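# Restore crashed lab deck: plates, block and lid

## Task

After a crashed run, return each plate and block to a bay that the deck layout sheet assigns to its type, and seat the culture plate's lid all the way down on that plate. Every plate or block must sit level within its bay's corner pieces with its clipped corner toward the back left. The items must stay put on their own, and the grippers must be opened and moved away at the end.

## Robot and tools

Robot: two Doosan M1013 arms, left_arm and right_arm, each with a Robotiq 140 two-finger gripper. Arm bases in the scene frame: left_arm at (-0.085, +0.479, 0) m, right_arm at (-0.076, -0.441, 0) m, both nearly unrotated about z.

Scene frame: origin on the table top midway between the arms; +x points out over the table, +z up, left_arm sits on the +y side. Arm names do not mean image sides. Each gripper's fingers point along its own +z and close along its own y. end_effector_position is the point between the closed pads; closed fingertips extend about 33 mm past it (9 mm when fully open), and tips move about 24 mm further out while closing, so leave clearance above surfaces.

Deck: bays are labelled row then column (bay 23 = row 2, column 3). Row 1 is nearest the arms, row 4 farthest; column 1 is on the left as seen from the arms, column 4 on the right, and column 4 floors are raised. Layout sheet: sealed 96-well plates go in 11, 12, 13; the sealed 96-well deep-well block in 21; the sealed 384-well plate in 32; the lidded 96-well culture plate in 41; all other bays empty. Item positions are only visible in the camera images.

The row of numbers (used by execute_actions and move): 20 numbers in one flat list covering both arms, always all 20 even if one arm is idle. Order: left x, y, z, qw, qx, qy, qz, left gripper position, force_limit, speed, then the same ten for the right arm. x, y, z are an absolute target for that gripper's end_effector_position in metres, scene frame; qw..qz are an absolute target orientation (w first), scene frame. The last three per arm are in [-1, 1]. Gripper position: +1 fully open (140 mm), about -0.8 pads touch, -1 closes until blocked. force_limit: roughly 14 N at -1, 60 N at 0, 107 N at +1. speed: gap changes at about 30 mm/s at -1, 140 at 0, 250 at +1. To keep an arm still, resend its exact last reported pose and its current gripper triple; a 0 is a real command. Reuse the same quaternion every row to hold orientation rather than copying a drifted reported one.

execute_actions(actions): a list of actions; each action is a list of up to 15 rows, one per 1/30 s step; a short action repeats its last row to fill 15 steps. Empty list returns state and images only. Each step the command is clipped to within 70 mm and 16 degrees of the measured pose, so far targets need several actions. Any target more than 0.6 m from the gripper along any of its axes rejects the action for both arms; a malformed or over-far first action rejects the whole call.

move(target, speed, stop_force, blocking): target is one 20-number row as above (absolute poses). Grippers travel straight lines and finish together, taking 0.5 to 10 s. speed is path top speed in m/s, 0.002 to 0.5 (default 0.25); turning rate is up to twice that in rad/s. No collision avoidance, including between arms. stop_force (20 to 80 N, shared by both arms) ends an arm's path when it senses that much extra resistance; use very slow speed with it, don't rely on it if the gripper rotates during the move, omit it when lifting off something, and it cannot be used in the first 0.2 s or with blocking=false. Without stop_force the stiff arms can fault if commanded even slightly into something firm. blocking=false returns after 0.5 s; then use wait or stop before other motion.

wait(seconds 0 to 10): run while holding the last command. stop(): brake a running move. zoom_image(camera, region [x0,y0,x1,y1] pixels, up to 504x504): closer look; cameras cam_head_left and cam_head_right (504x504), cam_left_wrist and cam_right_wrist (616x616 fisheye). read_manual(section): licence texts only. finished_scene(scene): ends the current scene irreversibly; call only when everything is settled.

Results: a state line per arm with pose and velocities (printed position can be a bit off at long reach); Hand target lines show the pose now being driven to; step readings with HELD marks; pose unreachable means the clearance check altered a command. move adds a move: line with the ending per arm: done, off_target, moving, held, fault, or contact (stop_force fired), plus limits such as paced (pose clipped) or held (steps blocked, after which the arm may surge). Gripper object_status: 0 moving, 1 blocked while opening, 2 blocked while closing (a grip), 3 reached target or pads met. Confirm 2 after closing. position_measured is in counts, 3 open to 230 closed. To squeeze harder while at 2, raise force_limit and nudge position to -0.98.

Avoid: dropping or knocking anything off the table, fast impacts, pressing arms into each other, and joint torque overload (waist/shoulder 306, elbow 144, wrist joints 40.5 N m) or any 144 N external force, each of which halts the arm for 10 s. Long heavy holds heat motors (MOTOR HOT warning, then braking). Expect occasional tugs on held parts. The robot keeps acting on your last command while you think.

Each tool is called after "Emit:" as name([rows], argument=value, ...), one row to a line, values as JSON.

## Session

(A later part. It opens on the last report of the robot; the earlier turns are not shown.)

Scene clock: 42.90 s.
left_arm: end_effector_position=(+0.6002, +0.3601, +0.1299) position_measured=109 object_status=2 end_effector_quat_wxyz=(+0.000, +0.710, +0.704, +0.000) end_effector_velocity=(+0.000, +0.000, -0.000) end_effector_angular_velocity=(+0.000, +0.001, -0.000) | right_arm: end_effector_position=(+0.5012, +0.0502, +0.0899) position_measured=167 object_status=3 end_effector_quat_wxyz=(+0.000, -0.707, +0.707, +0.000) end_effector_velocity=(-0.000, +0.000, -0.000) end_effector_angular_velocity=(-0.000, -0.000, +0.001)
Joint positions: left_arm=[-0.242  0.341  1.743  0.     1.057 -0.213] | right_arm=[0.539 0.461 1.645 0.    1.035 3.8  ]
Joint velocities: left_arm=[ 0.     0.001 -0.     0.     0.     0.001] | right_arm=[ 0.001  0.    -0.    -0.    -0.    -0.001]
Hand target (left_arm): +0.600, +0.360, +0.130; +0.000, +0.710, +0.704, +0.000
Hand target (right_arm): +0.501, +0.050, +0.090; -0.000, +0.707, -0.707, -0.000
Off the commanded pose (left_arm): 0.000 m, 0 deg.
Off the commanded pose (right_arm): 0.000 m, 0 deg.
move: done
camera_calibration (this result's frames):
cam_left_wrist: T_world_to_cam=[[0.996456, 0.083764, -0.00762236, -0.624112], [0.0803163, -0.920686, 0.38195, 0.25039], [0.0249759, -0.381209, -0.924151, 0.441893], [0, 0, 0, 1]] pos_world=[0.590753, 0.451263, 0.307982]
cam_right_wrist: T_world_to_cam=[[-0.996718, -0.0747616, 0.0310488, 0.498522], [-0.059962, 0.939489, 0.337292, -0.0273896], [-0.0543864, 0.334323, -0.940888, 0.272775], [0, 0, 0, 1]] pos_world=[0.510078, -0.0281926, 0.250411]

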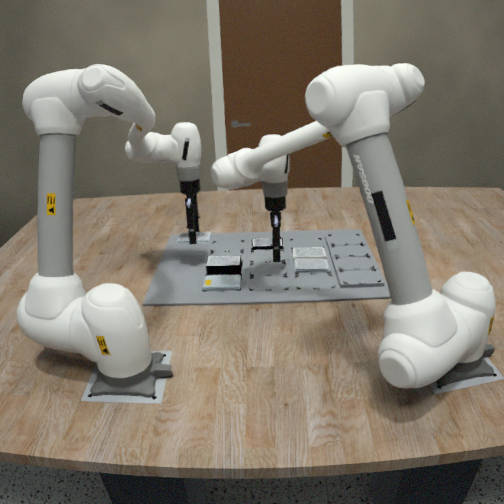

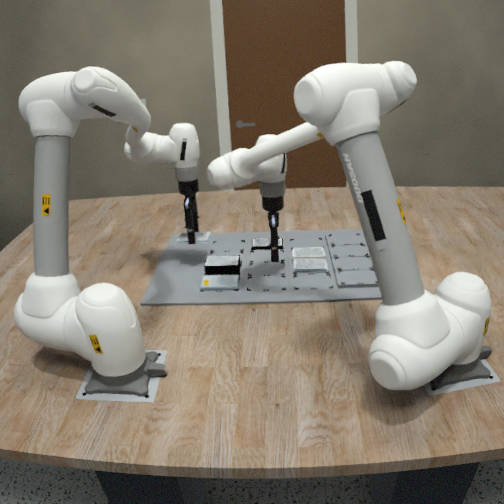

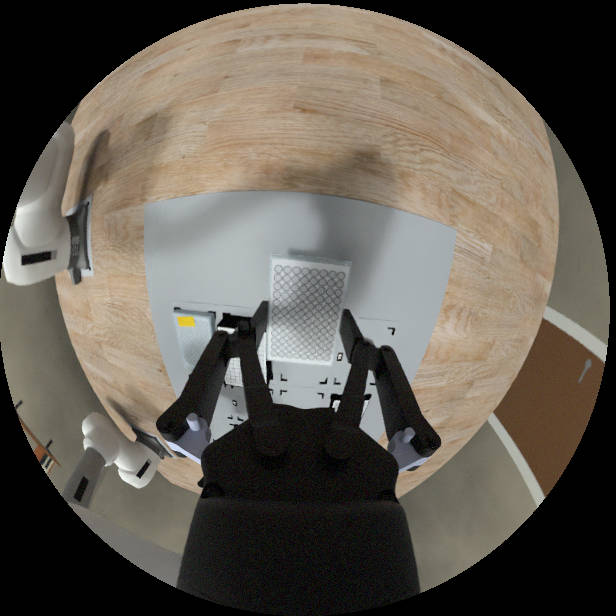

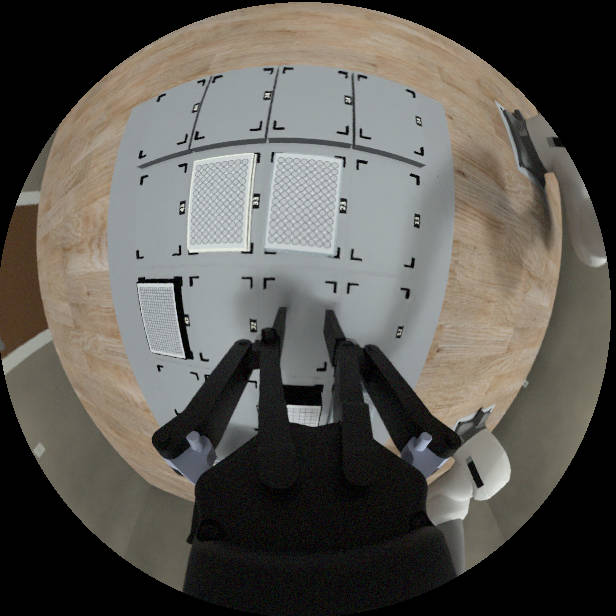

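Emit:
move(target=[0.60,0.36,0.13,0,0.7102,0.7040,0,-1,0,-0.6,0.510,-0.0845,0.07,0,0.7071,-0.7071,0,0.3,0,0], speed=0.15)

Emit:
move(target=[0.60,0.36,0.13,0,0.7102,0.7040,0,-1,0,-0.6,0.510,-0.0845,0.0425,0,0.7071,-0.7071,0,0.3,0,0], speed=0.04)

Emit:
move(target=[0.60,0.36,0.13,0,0.7102,0.7040,0,-1,0,-0.6,0.510,-0.0845,0.0425,0,0.7071,-0.7071,0,-1,0,-0.6], speed=0.04)

Emit:
move(target=[0.60,0.36,0.13,0,0.7102,0.7040,0,-1,0,-0.6,0.510,-0.0845,0.0465,0,0.7071,-0.7071,0,-1,0,-0.6], speed=0.01)

Emit:
move(target=[0.60,0.36,0.13,0,0.7102,0.7040,0,-1,0,-0.6,0.5095,-0.0850,0.0465,0,0.7133,-0.7009,0,-1,0,-0.6], speed=0.01)

Emit:
zoom_image(camera="cam_right_wrist", region=[230,240,390,400])

Scene clock: 47.30 s.
left_arm: end_effector_position=(+0.6000, +0.3600, +0.1300) position_measured=109 object_status=2 end_effector_quat_wxyz=(-0.000, +0.710, +0.704, -0.000) end_effector_velocity=(+0.000, -0.000, +0.000) end_effector_angular_velocity=(-0.000, -0.000, +0.001) | right_arm: end_effector_position=(+0.5099, -0.0847, +0.0701) position_measured=91 object_status=3 end_effector_quat_wxyz=(-0.000, -0.707, +0.707, -0.000) end_effector_velocity=(+0.000, -0.000, -0.000) end_effector_angular_velocity=(+0.000, -0.001, +0.001)
Joint positions: left_arm=[-0.242  0.34   1.744 -0.     1.058 -0.213] | right_arm=[ 0.376  0.381  1.812 -0.     0.949  3.637]
Joint velocities: left_arm=[-0.     0.    -0.    -0.    -0.    -0.001] | right_arm=[-0.001 -0.     0.     0.    -0.001 -0.001]
Hand target (left_arm): +0.600, +0.360, +0.130; -0.000, +0.710, +0.704, -0.000
Hand target (right_arm): +0.510, -0.085, +0.070; +0.000, +0.707, -0.707, +0.000
Off the commanded pose (left_arm): 0.000 m, 0 deg.
Off the commanded pose (right_arm): 0.000 m, 0 deg.
move: done
camera_calibration (this result's frames):
cam_left_wrist: T_world_to_cam=[[0.996459, 0.083714, -0.00779337, -0.623858], [0.0803335, -0.920658, 0.382016, 0.250272], [0.024805, -0.381289, -0.924123, 0.442074], [0, 0, 0, 1]] pos_world=[0.590578, 0.451198, 0.308061]
cam_right_wrist: T_world_to_cam=[[-0.996691, -0.0751715, 0.0309356, 0.497715], [-0.0604227, 0.939685, 0.336661, 0.106828], [-0.0543771, 0.333678, -0.941117, 0.299588], [0, 0, 0, 1]] pos_world=[0.518814, -0.162936, 0.230586]

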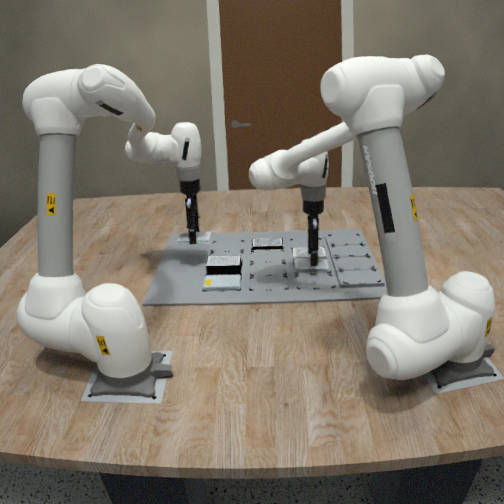

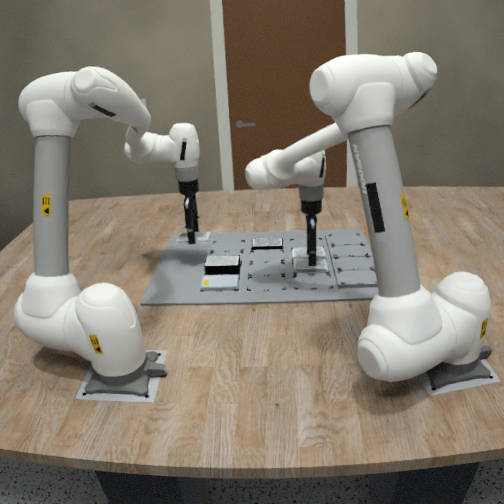

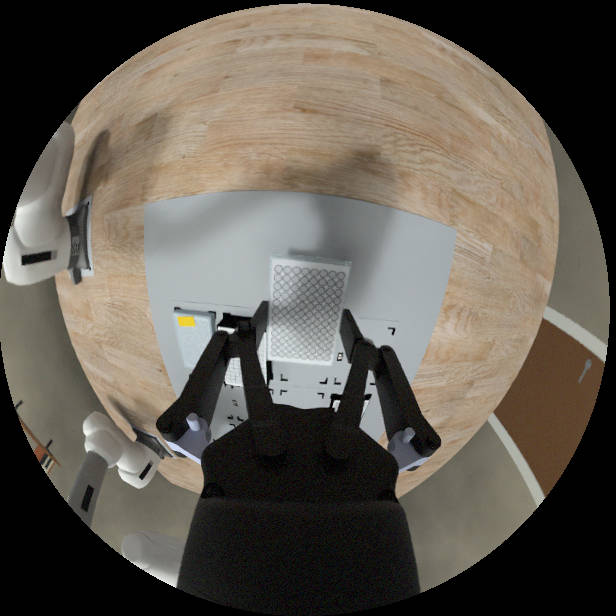

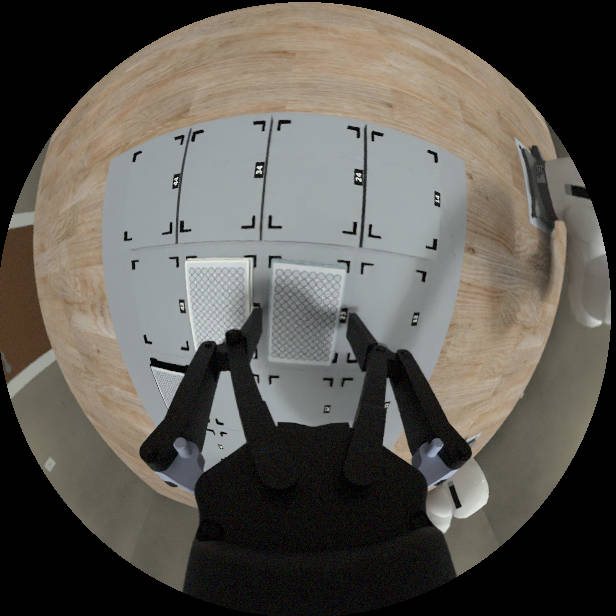

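Scene clock: 48.27 s.
left_arm: end_effector_position=(+0.6000, +0.3600, +0.1300) position_measured=109 object_status=2 end_effector_quat_wxyz=(-0.000, +0.710, +0.704, -0.000) end_effector_velocity=(-0.000, -0.000, -0.000) end_effector_angular_velocity=(-0.001, +0.000, -0.000) | right_arm: end_effector_position=(+0.5100, -0.0845, +0.0425) position_measured=91 object_status=3 end_effector_quat_wxyz=(-0.000, -0.707, +0.707, +0.000) end_effector_velocity=(+0.000, -0.000, +0.000) end_effector_angular_velocity=(+0.000, -0.001, -0.000)
Joint positions: left_arm=[-0.242  0.34   1.744 -0.     1.058 -0.213] | right_arm=[0.376 0.408 1.831 0.    0.902 3.637]
Joint velocities: left_arm=[ 0.     0.    -0.    -0.001 -0.     0.001] | right_arm=[-0.     0.    -0.    -0.    -0.001  0.   ]
Hand target (left_arm): +0.600, +0.360, +0.130; -0.000, +0.710, +0.704, -0.000
Hand target (right_arm): +0.510, -0.084, +0.042; -0.000, +0.707, -0.707, -0.000
Off the commanded pose (left_arm): 0.000 m, 0 deg.
Off the commanded pose (right_arm): 0.000 m, 0 deg.
move: done
camera_calibration (this result's frames):
cam_left_wrist: T_world_to_cam=[[0.996447, 0.0838587, -0.00779367, -0.623897], [0.0804673, -0.920646, 0.382016, 0.250169], [0.0248601, -0.381285, -0.924123, 0.442032], [0, 0, 0, 1]] pos_world=[0.590561, 0.451177, 0.308061]
cam_right_wrist: T_world_to_cam=[[-0.996704, -0.0749559, 0.0310423, 0.49868], [-0.060165, 0.939585, 0.336986, 0.11581], [-0.054426, 0.334008, -0.940998, 0.273626], [0, 0, 0, 1]] pos_world=[0.518896, -0.162827, 0.202975]

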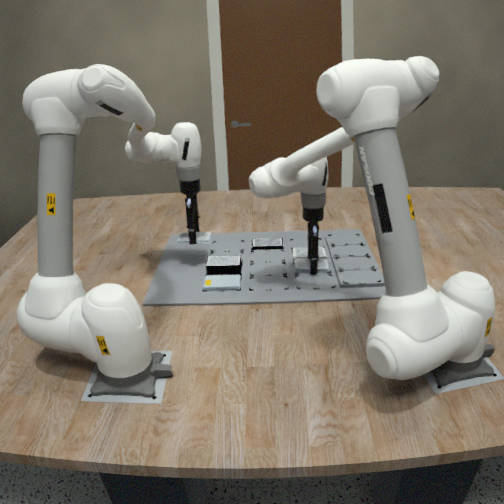

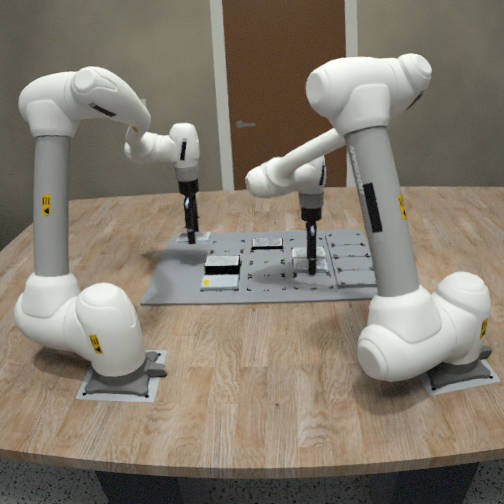

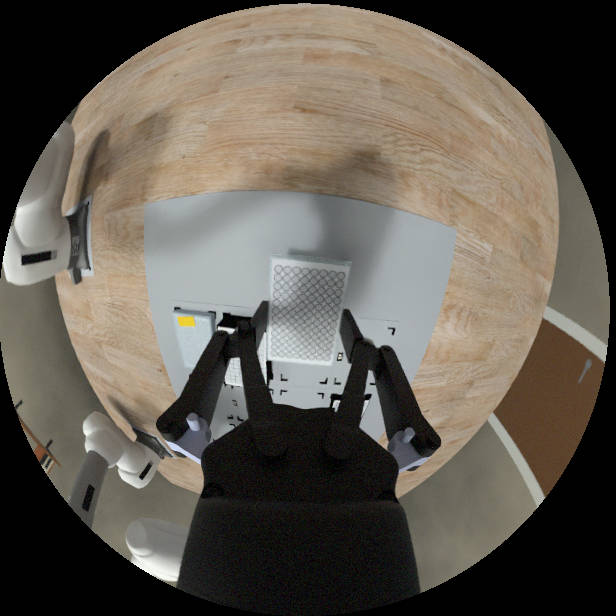

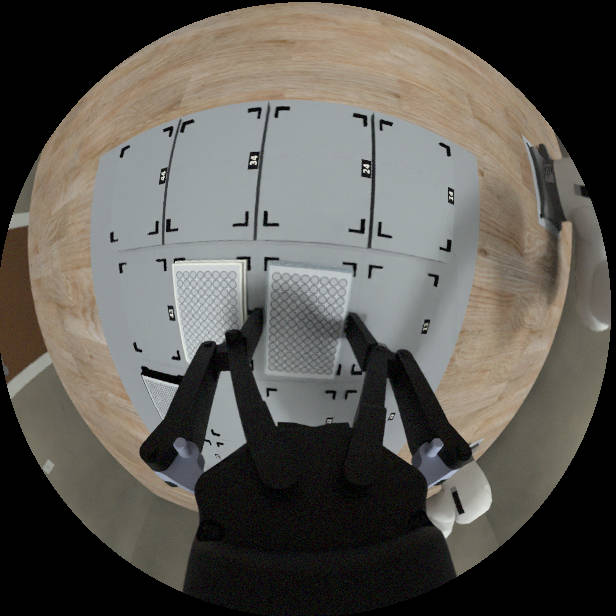

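Scene clock: 48.97 s.
left_arm: end_effector_position=(+0.6000, +0.3600, +0.1300) position_measured=109 object_status=2 end_effector_quat_wxyz=(-0.000, +0.710, +0.704, -0.000) end_effector_velocity=(-0.001, -0.001, +0.000) end_effector_angular_velocity=(-0.001, -0.000, -0.001) | right_arm: end_effector_position=(+0.5100, -0.0845, +0.0425) position_measured=108 object_status=2 end_effector_quat_wxyz=(+0.000, -0.707, +0.707, +0.000) end_effector_velocity=(+0.000, +0.000, +0.000) end_effector_angular_velocity=(+0.001, -0.001, -0.001)
Joint positions: left_arm=[-0.242  0.34   1.744 -0.     1.058 -0.213] | right_arm=[0.376 0.408 1.831 0.    0.902 3.637]
Joint velocities: left_arm=[-0.001 -0.001  0.001 -0.001 -0.     0.001] | right_arm=[ 0.    -0.    -0.    -0.    -0.001  0.001]
Hand target (left_arm): +0.600, +0.360, +0.130; -0.000, +0.710, +0.704, -0.000
Hand target (right_arm): +0.510, -0.085, +0.043; -0.000, +0.707, -0.707, -0.000
Off the commanded pose (left_arm): 0.000 m, 0 deg.
Off the commanded pose (right_arm): 0.000 m, 0 deg.
move: done
camera_calibration (this result's frames):
cam_left_wrist: T_world_to_cam=[[0.996447, 0.083858, -0.00779378, -0.623897], [0.0804668, -0.920646, 0.382015, 0.250169], [0.0248597, -0.381285, -0.924123, 0.442032], [0, 0, 0, 1]] pos_world=[0.590561, 0.451176, 0.308061]
cam_right_wrist: T_world_to_cam=[[-0.996706, -0.0749349, 0.0310204, 0.498711], [-0.060152, 0.939583, 0.336996, 0.115797], [-0.054399, 0.33402, -0.940995, 0.27364], [0, 0, 0, 1]] pos_world=[0.518919, -0.162831, 0.203]

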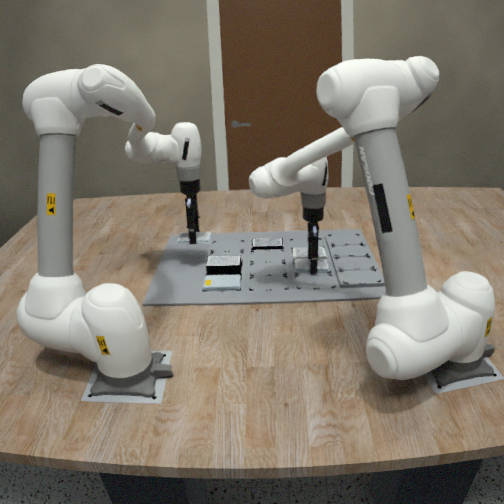

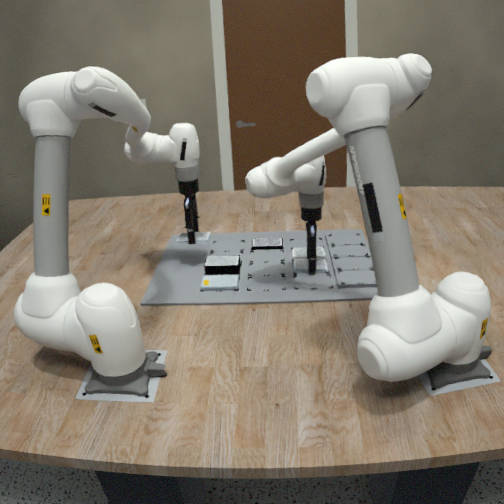

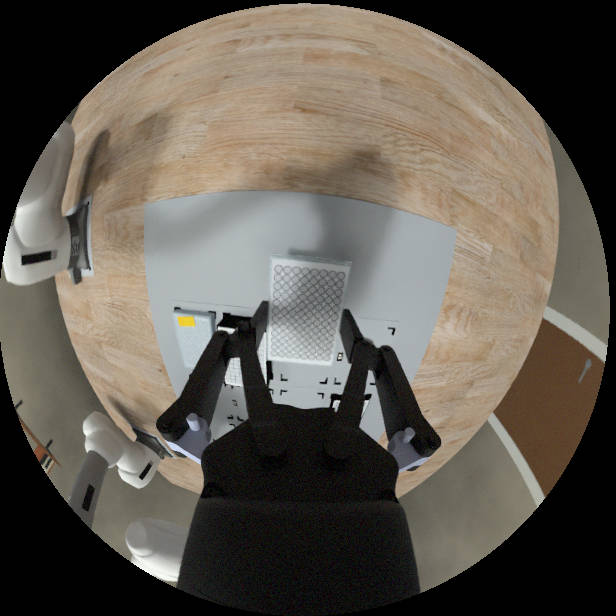

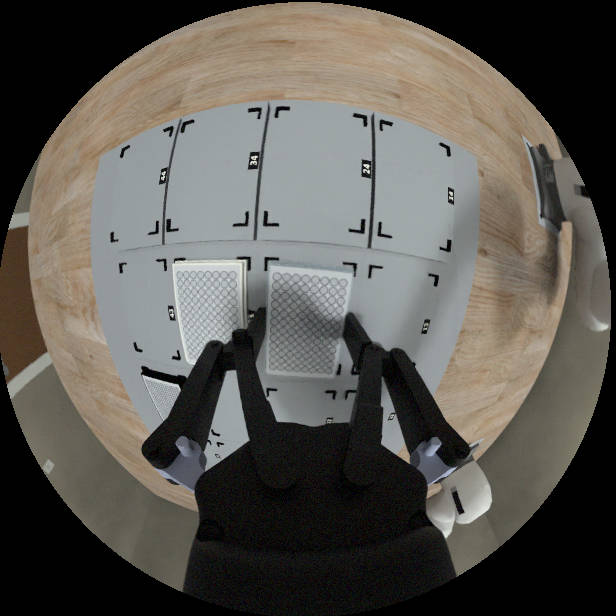

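Scene clock: 49.67 s.
left_arm: end_effector_position=(+0.6000, +0.3600, +0.1300) position_measured=109 object_status=2 end_effector_quat_wxyz=(-0.000, +0.710, +0.704, -0.000) end_effector_velocity=(-0.000, -0.000, -0.000) end_effector_angular_velocity=(+0.000, +0.002, -0.001) | right_arm: end_effector_position=(+0.5100, -0.0845, +0.0465) position_measured=108 object_status=2 end_effector_quat_wxyz=(+0.000, -0.707, +0.707, +0.000) end_effector_velocity=(-0.000, -0.000, -0.000) end_effector_angular_velocity=(-0.000, +0.001, -0.000)
Joint positions: left_arm=[-0.242  0.34   1.744  0.     1.058 -0.213] | right_arm=[0.376 0.404 1.828 0.    0.909 3.637]
Joint velocities: left_arm=[-0.     0.001 -0.    -0.     0.001  0.001] | right_arm=[-0.     0.     0.     0.     0.001  0.   ]
Hand target (left_arm): +0.600, +0.360, +0.130; -0.000, +0.710, +0.704, -0.000
Hand target (right_arm): +0.510, -0.085, +0.047; +0.000, +0.707, -0.707, +0.000
Off the commanded pose (left_arm): 0.000 m, 0 deg.
Off the commanded pose (right_arm): 0.000 m, 0 deg.
move: done
camera_calibration (this result's frames):
cam_left_wrist: T_world_to_cam=[[0.996447, 0.0838578, -0.00779347, -0.623897], [0.0804665, -0.920646, 0.382015, 0.250169], [0.0248599, -0.381285, -0.924123, 0.442032], [0, 0, 0, 1]] pos_world=[0.590561, 0.451176, 0.308061]
cam_right_wrist: T_world_to_cam=[[-0.996706, -0.0749352, 0.0310015, 0.498595], [-0.0601581, 0.939579, 0.337004, 0.114443], [-0.0543819, 0.334029, -0.940993, 0.277409], [0, 0, 0, 1]] pos_world=[0.518923, -0.162829, 0.207015]

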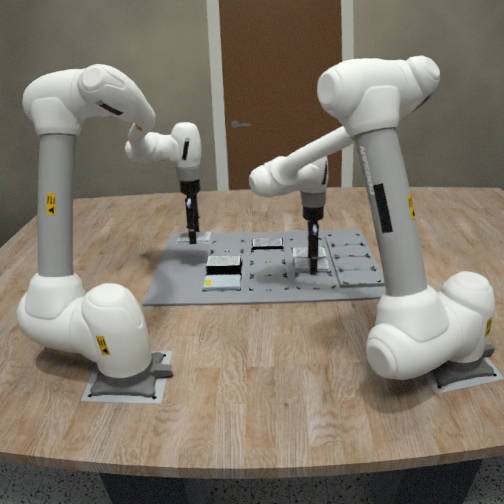

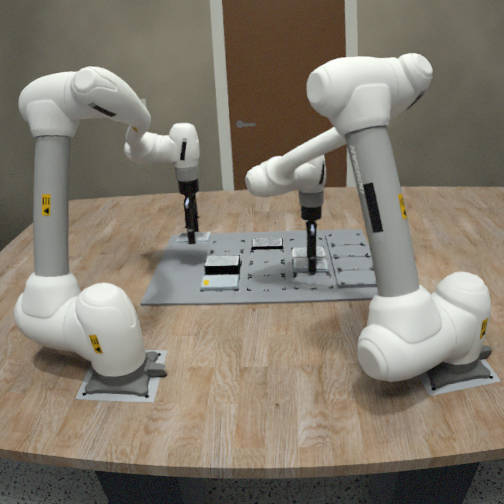

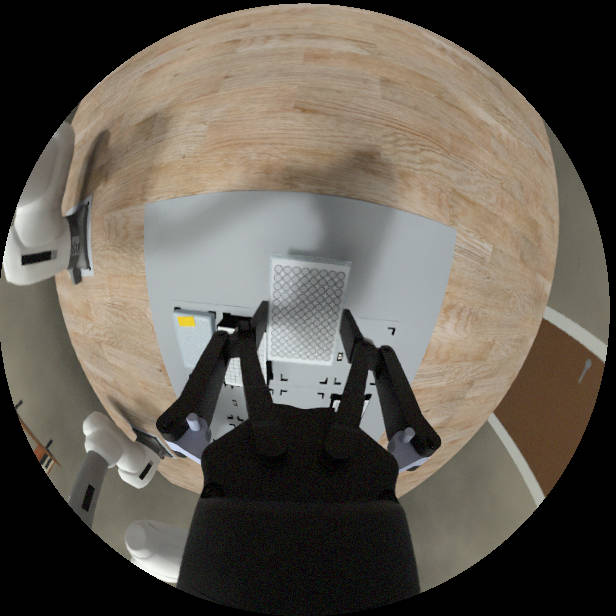

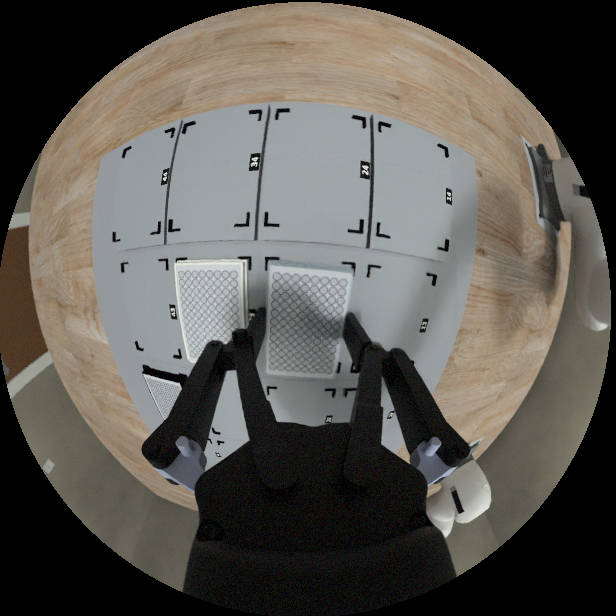

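Scene clock: 50.77 s.
left_arm: end_effector_position=(+0.6000, +0.3600, +0.1300) position_measured=109 object_status=2 end_effector_quat_wxyz=(-0.000, +0.710, +0.704, -0.000) end_effector_velocity=(+0.000, +0.000, +0.000) end_effector_angular_velocity=(-0.001, -0.000, -0.000) | right_arm: end_effector_position=(+0.5095, -0.0850, +0.0465) position_measured=108 object_status=2 end_effector_quat_wxyz=(+0.000, -0.713, +0.701, +0.000) end_effector_velocity=(+0.000, -0.000, -0.000) end_effector_angular_velocity=(-0.001, +0.000, -0.001)
Joint positions: left_arm=[-0.242  0.34   1.744  0.     1.058 -0.213] | right_arm=[0.376 0.403 1.83  0.    0.909 3.619]
Joint velocities: left_arm=[ 0.    -0.     0.    -0.001 -0.     0.001] | right_arm=[-0.001 -0.     0.    -0.     0.001  0.001]
Hand target (left_arm): +0.600, +0.360, +0.130; -0.000, +0.710, +0.704, -0.000
Hand target (right_arm): +0.509, -0.085, +0.047; +0.000, +0.713, -0.701, -0.000
Off the commanded pose (left_arm): 0.000 m, 0 deg.
Off the commanded pose (right_arm): 0.000 m, 0 deg.
move: done
camera_calibration (this result's frames):
cam_left_wrist: T_world_to_cam=[[0.996447, 0.0838579, -0.00779375, -0.623896], [0.0804666, -0.920646, 0.382015, 0.250169], [0.0248597, -0.381285, -0.924123, 0.442032], [0, 0, 0, 1]] pos_world=[0.590561, 0.451176, 0.308061]
cam_right_wrist: T_world_to_cam=[[-0.995239, -0.0923981, 0.0310021, 0.49582], [-0.0766233, 0.93839, 0.336976, 0.123176], [-0.0602281, 0.332997, -0.941003, 0.280433], [0, 0, 0, 1]] pos_world=[0.519788, -0.163157, 0.207009]

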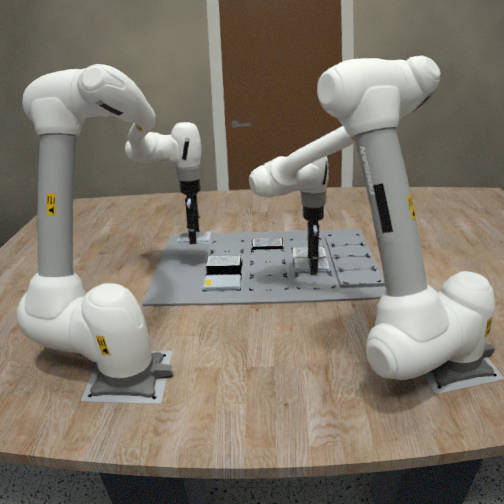

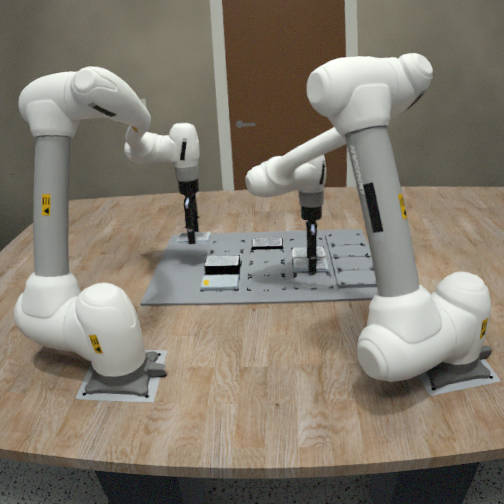

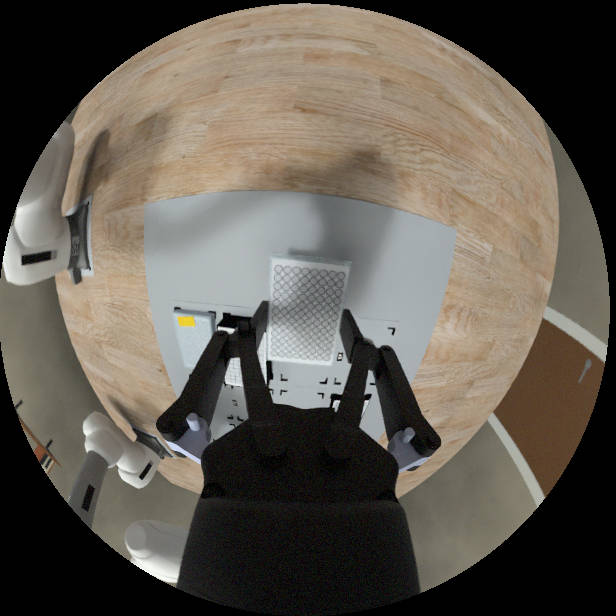

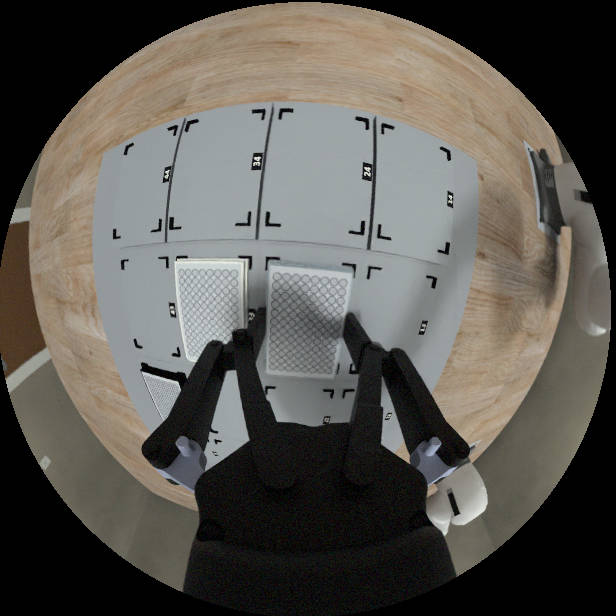

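Region (230, 240, 390, 400) of cam_right_wrist's 616x616 image, scaled by 3.150, with more detail than that image has.

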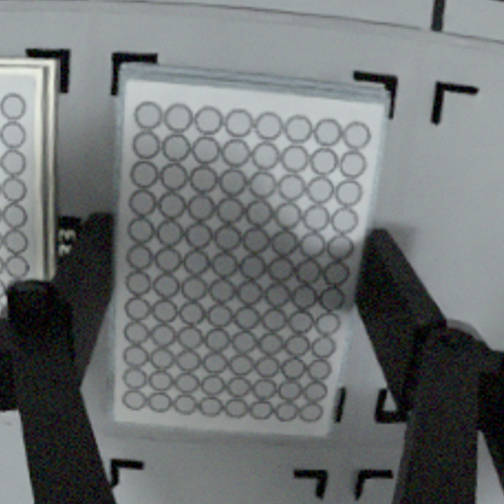

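Emit:
move(target=[0.60,0.36,0.13,0,0.7102,0.7040,0,-1,0,-0.6,0.5090,-0.0850,0.036,0,0.7133,-0.7009,0,-1,0,-0.6], speed=0.005, stop_force=20)

Emit:
zoom_image(camera="cam_right_wrist", region=[230,240,390,400])

Scene clock: 52.30 s.
left_arm: end_effector_position=(+0.6000, +0.3600, +0.1300) position_measured=109 object_status=2 end_effector_quat_wxyz=(-0.000, +0.710, +0.704, -0.000) end_effector_velocity=(-0.000, +0.000, +0.000) end_effector_angular_velocity=(+0.001, -0.000, -0.001) | right_arm: end_effector_position=(+0.5092, -0.0850, +0.0416) position_measured=108 object_status=2 end_effector_quat_wxyz=(-0.000, -0.713, +0.701, +0.000) end_effector_velocity=(+0.001, +0.000, +0.001) end_effector_angular_velocity=(+0.001, -0.002, +0.001)
Joint positions: left_arm=[-0.242  0.34   1.744  0.     1.058 -0.213] | right_arm=[ 0.376  0.408  1.834 -0.     0.9    3.619]
Joint velocities: left_arm=[ 0.    -0.     0.     0.001 -0.     0.001] | right_arm=[ 0.    -0.001 -0.001 -0.     0.001 -0.001]
Hand target (left_arm): +0.600, +0.360, +0.130; -0.000, +0.710, +0.704, -0.000
Hand target (right_arm): +0.509, -0.085, +0.042; -0.000, +0.713, -0.701, +0.000
Off the commanded pose (left_arm): 0.000 m, 0 deg.
Off the commanded pose (right_arm): 0.006 m, 0 deg.
move: contact (right_arm)
camera_calibration (this result's frames):
cam_left_wrist: T_world_to_cam=[[0.996447, 0.0838579, -0.00779376, -0.623896], [0.0804667, -0.920646, 0.382015, 0.250169], [0.0248597, -0.381285, -0.924123, 0.442032], [0, 0, 0, 1]] pos_world=[0.590561, 0.451176, 0.308061]
cam_right_wrist: T_world_to_cam=[[-0.995226, -0.0924821, 0.0311787, 0.495637], [-0.0766487, 0.938417, 0.336896, 0.124869], [-0.0604155, 0.332898, -0.941025, 0.275863], [0, 0, 0, 1]] pos_world=[0.519508, -0.163176, 0.202073]

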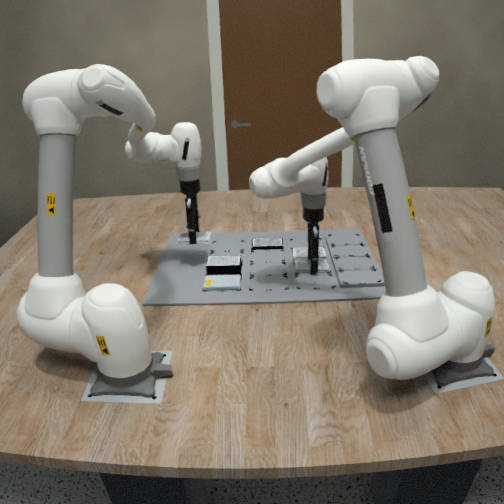

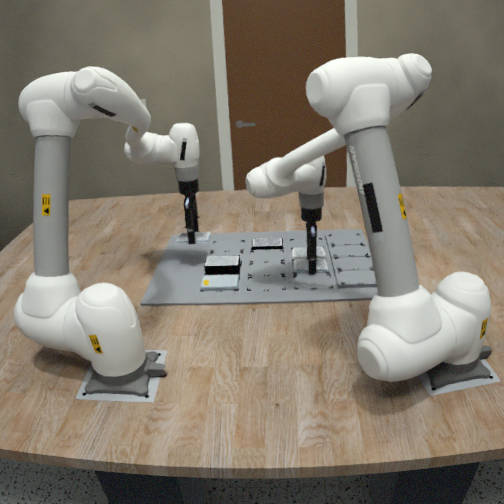

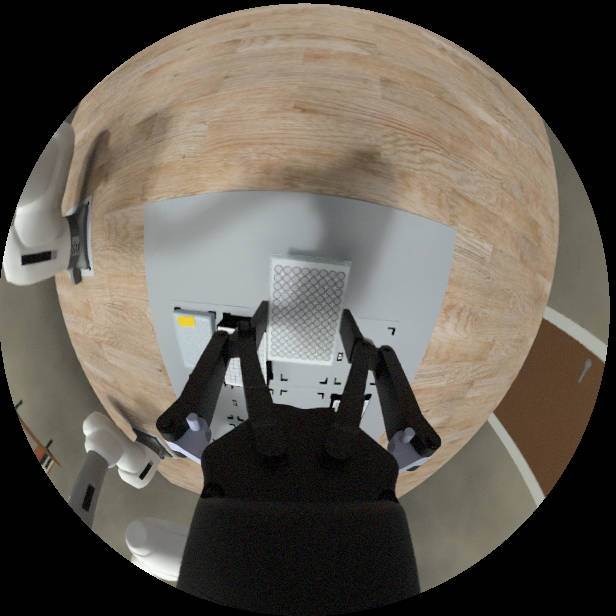

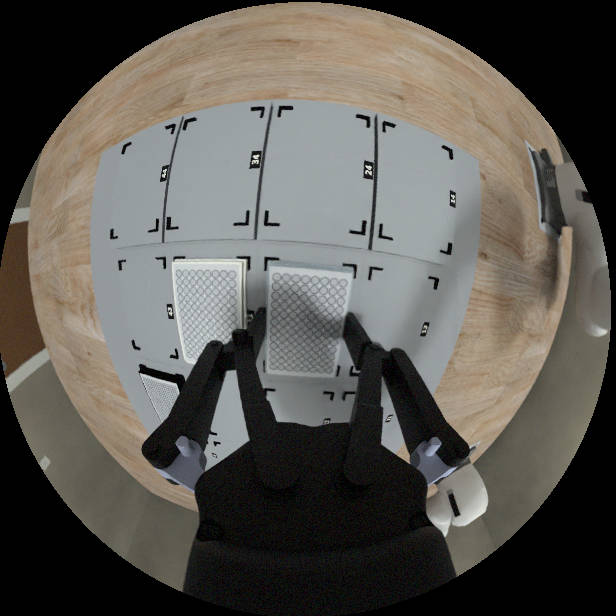

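Region (230, 240, 390, 400) of cam_right_wrist's 616x616 image, scaled by 3.150, with more detail than that image has.

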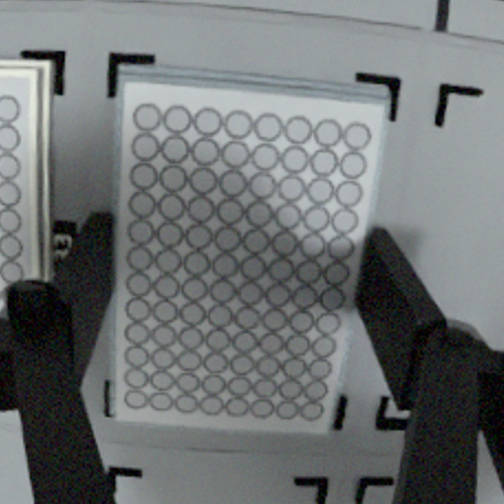

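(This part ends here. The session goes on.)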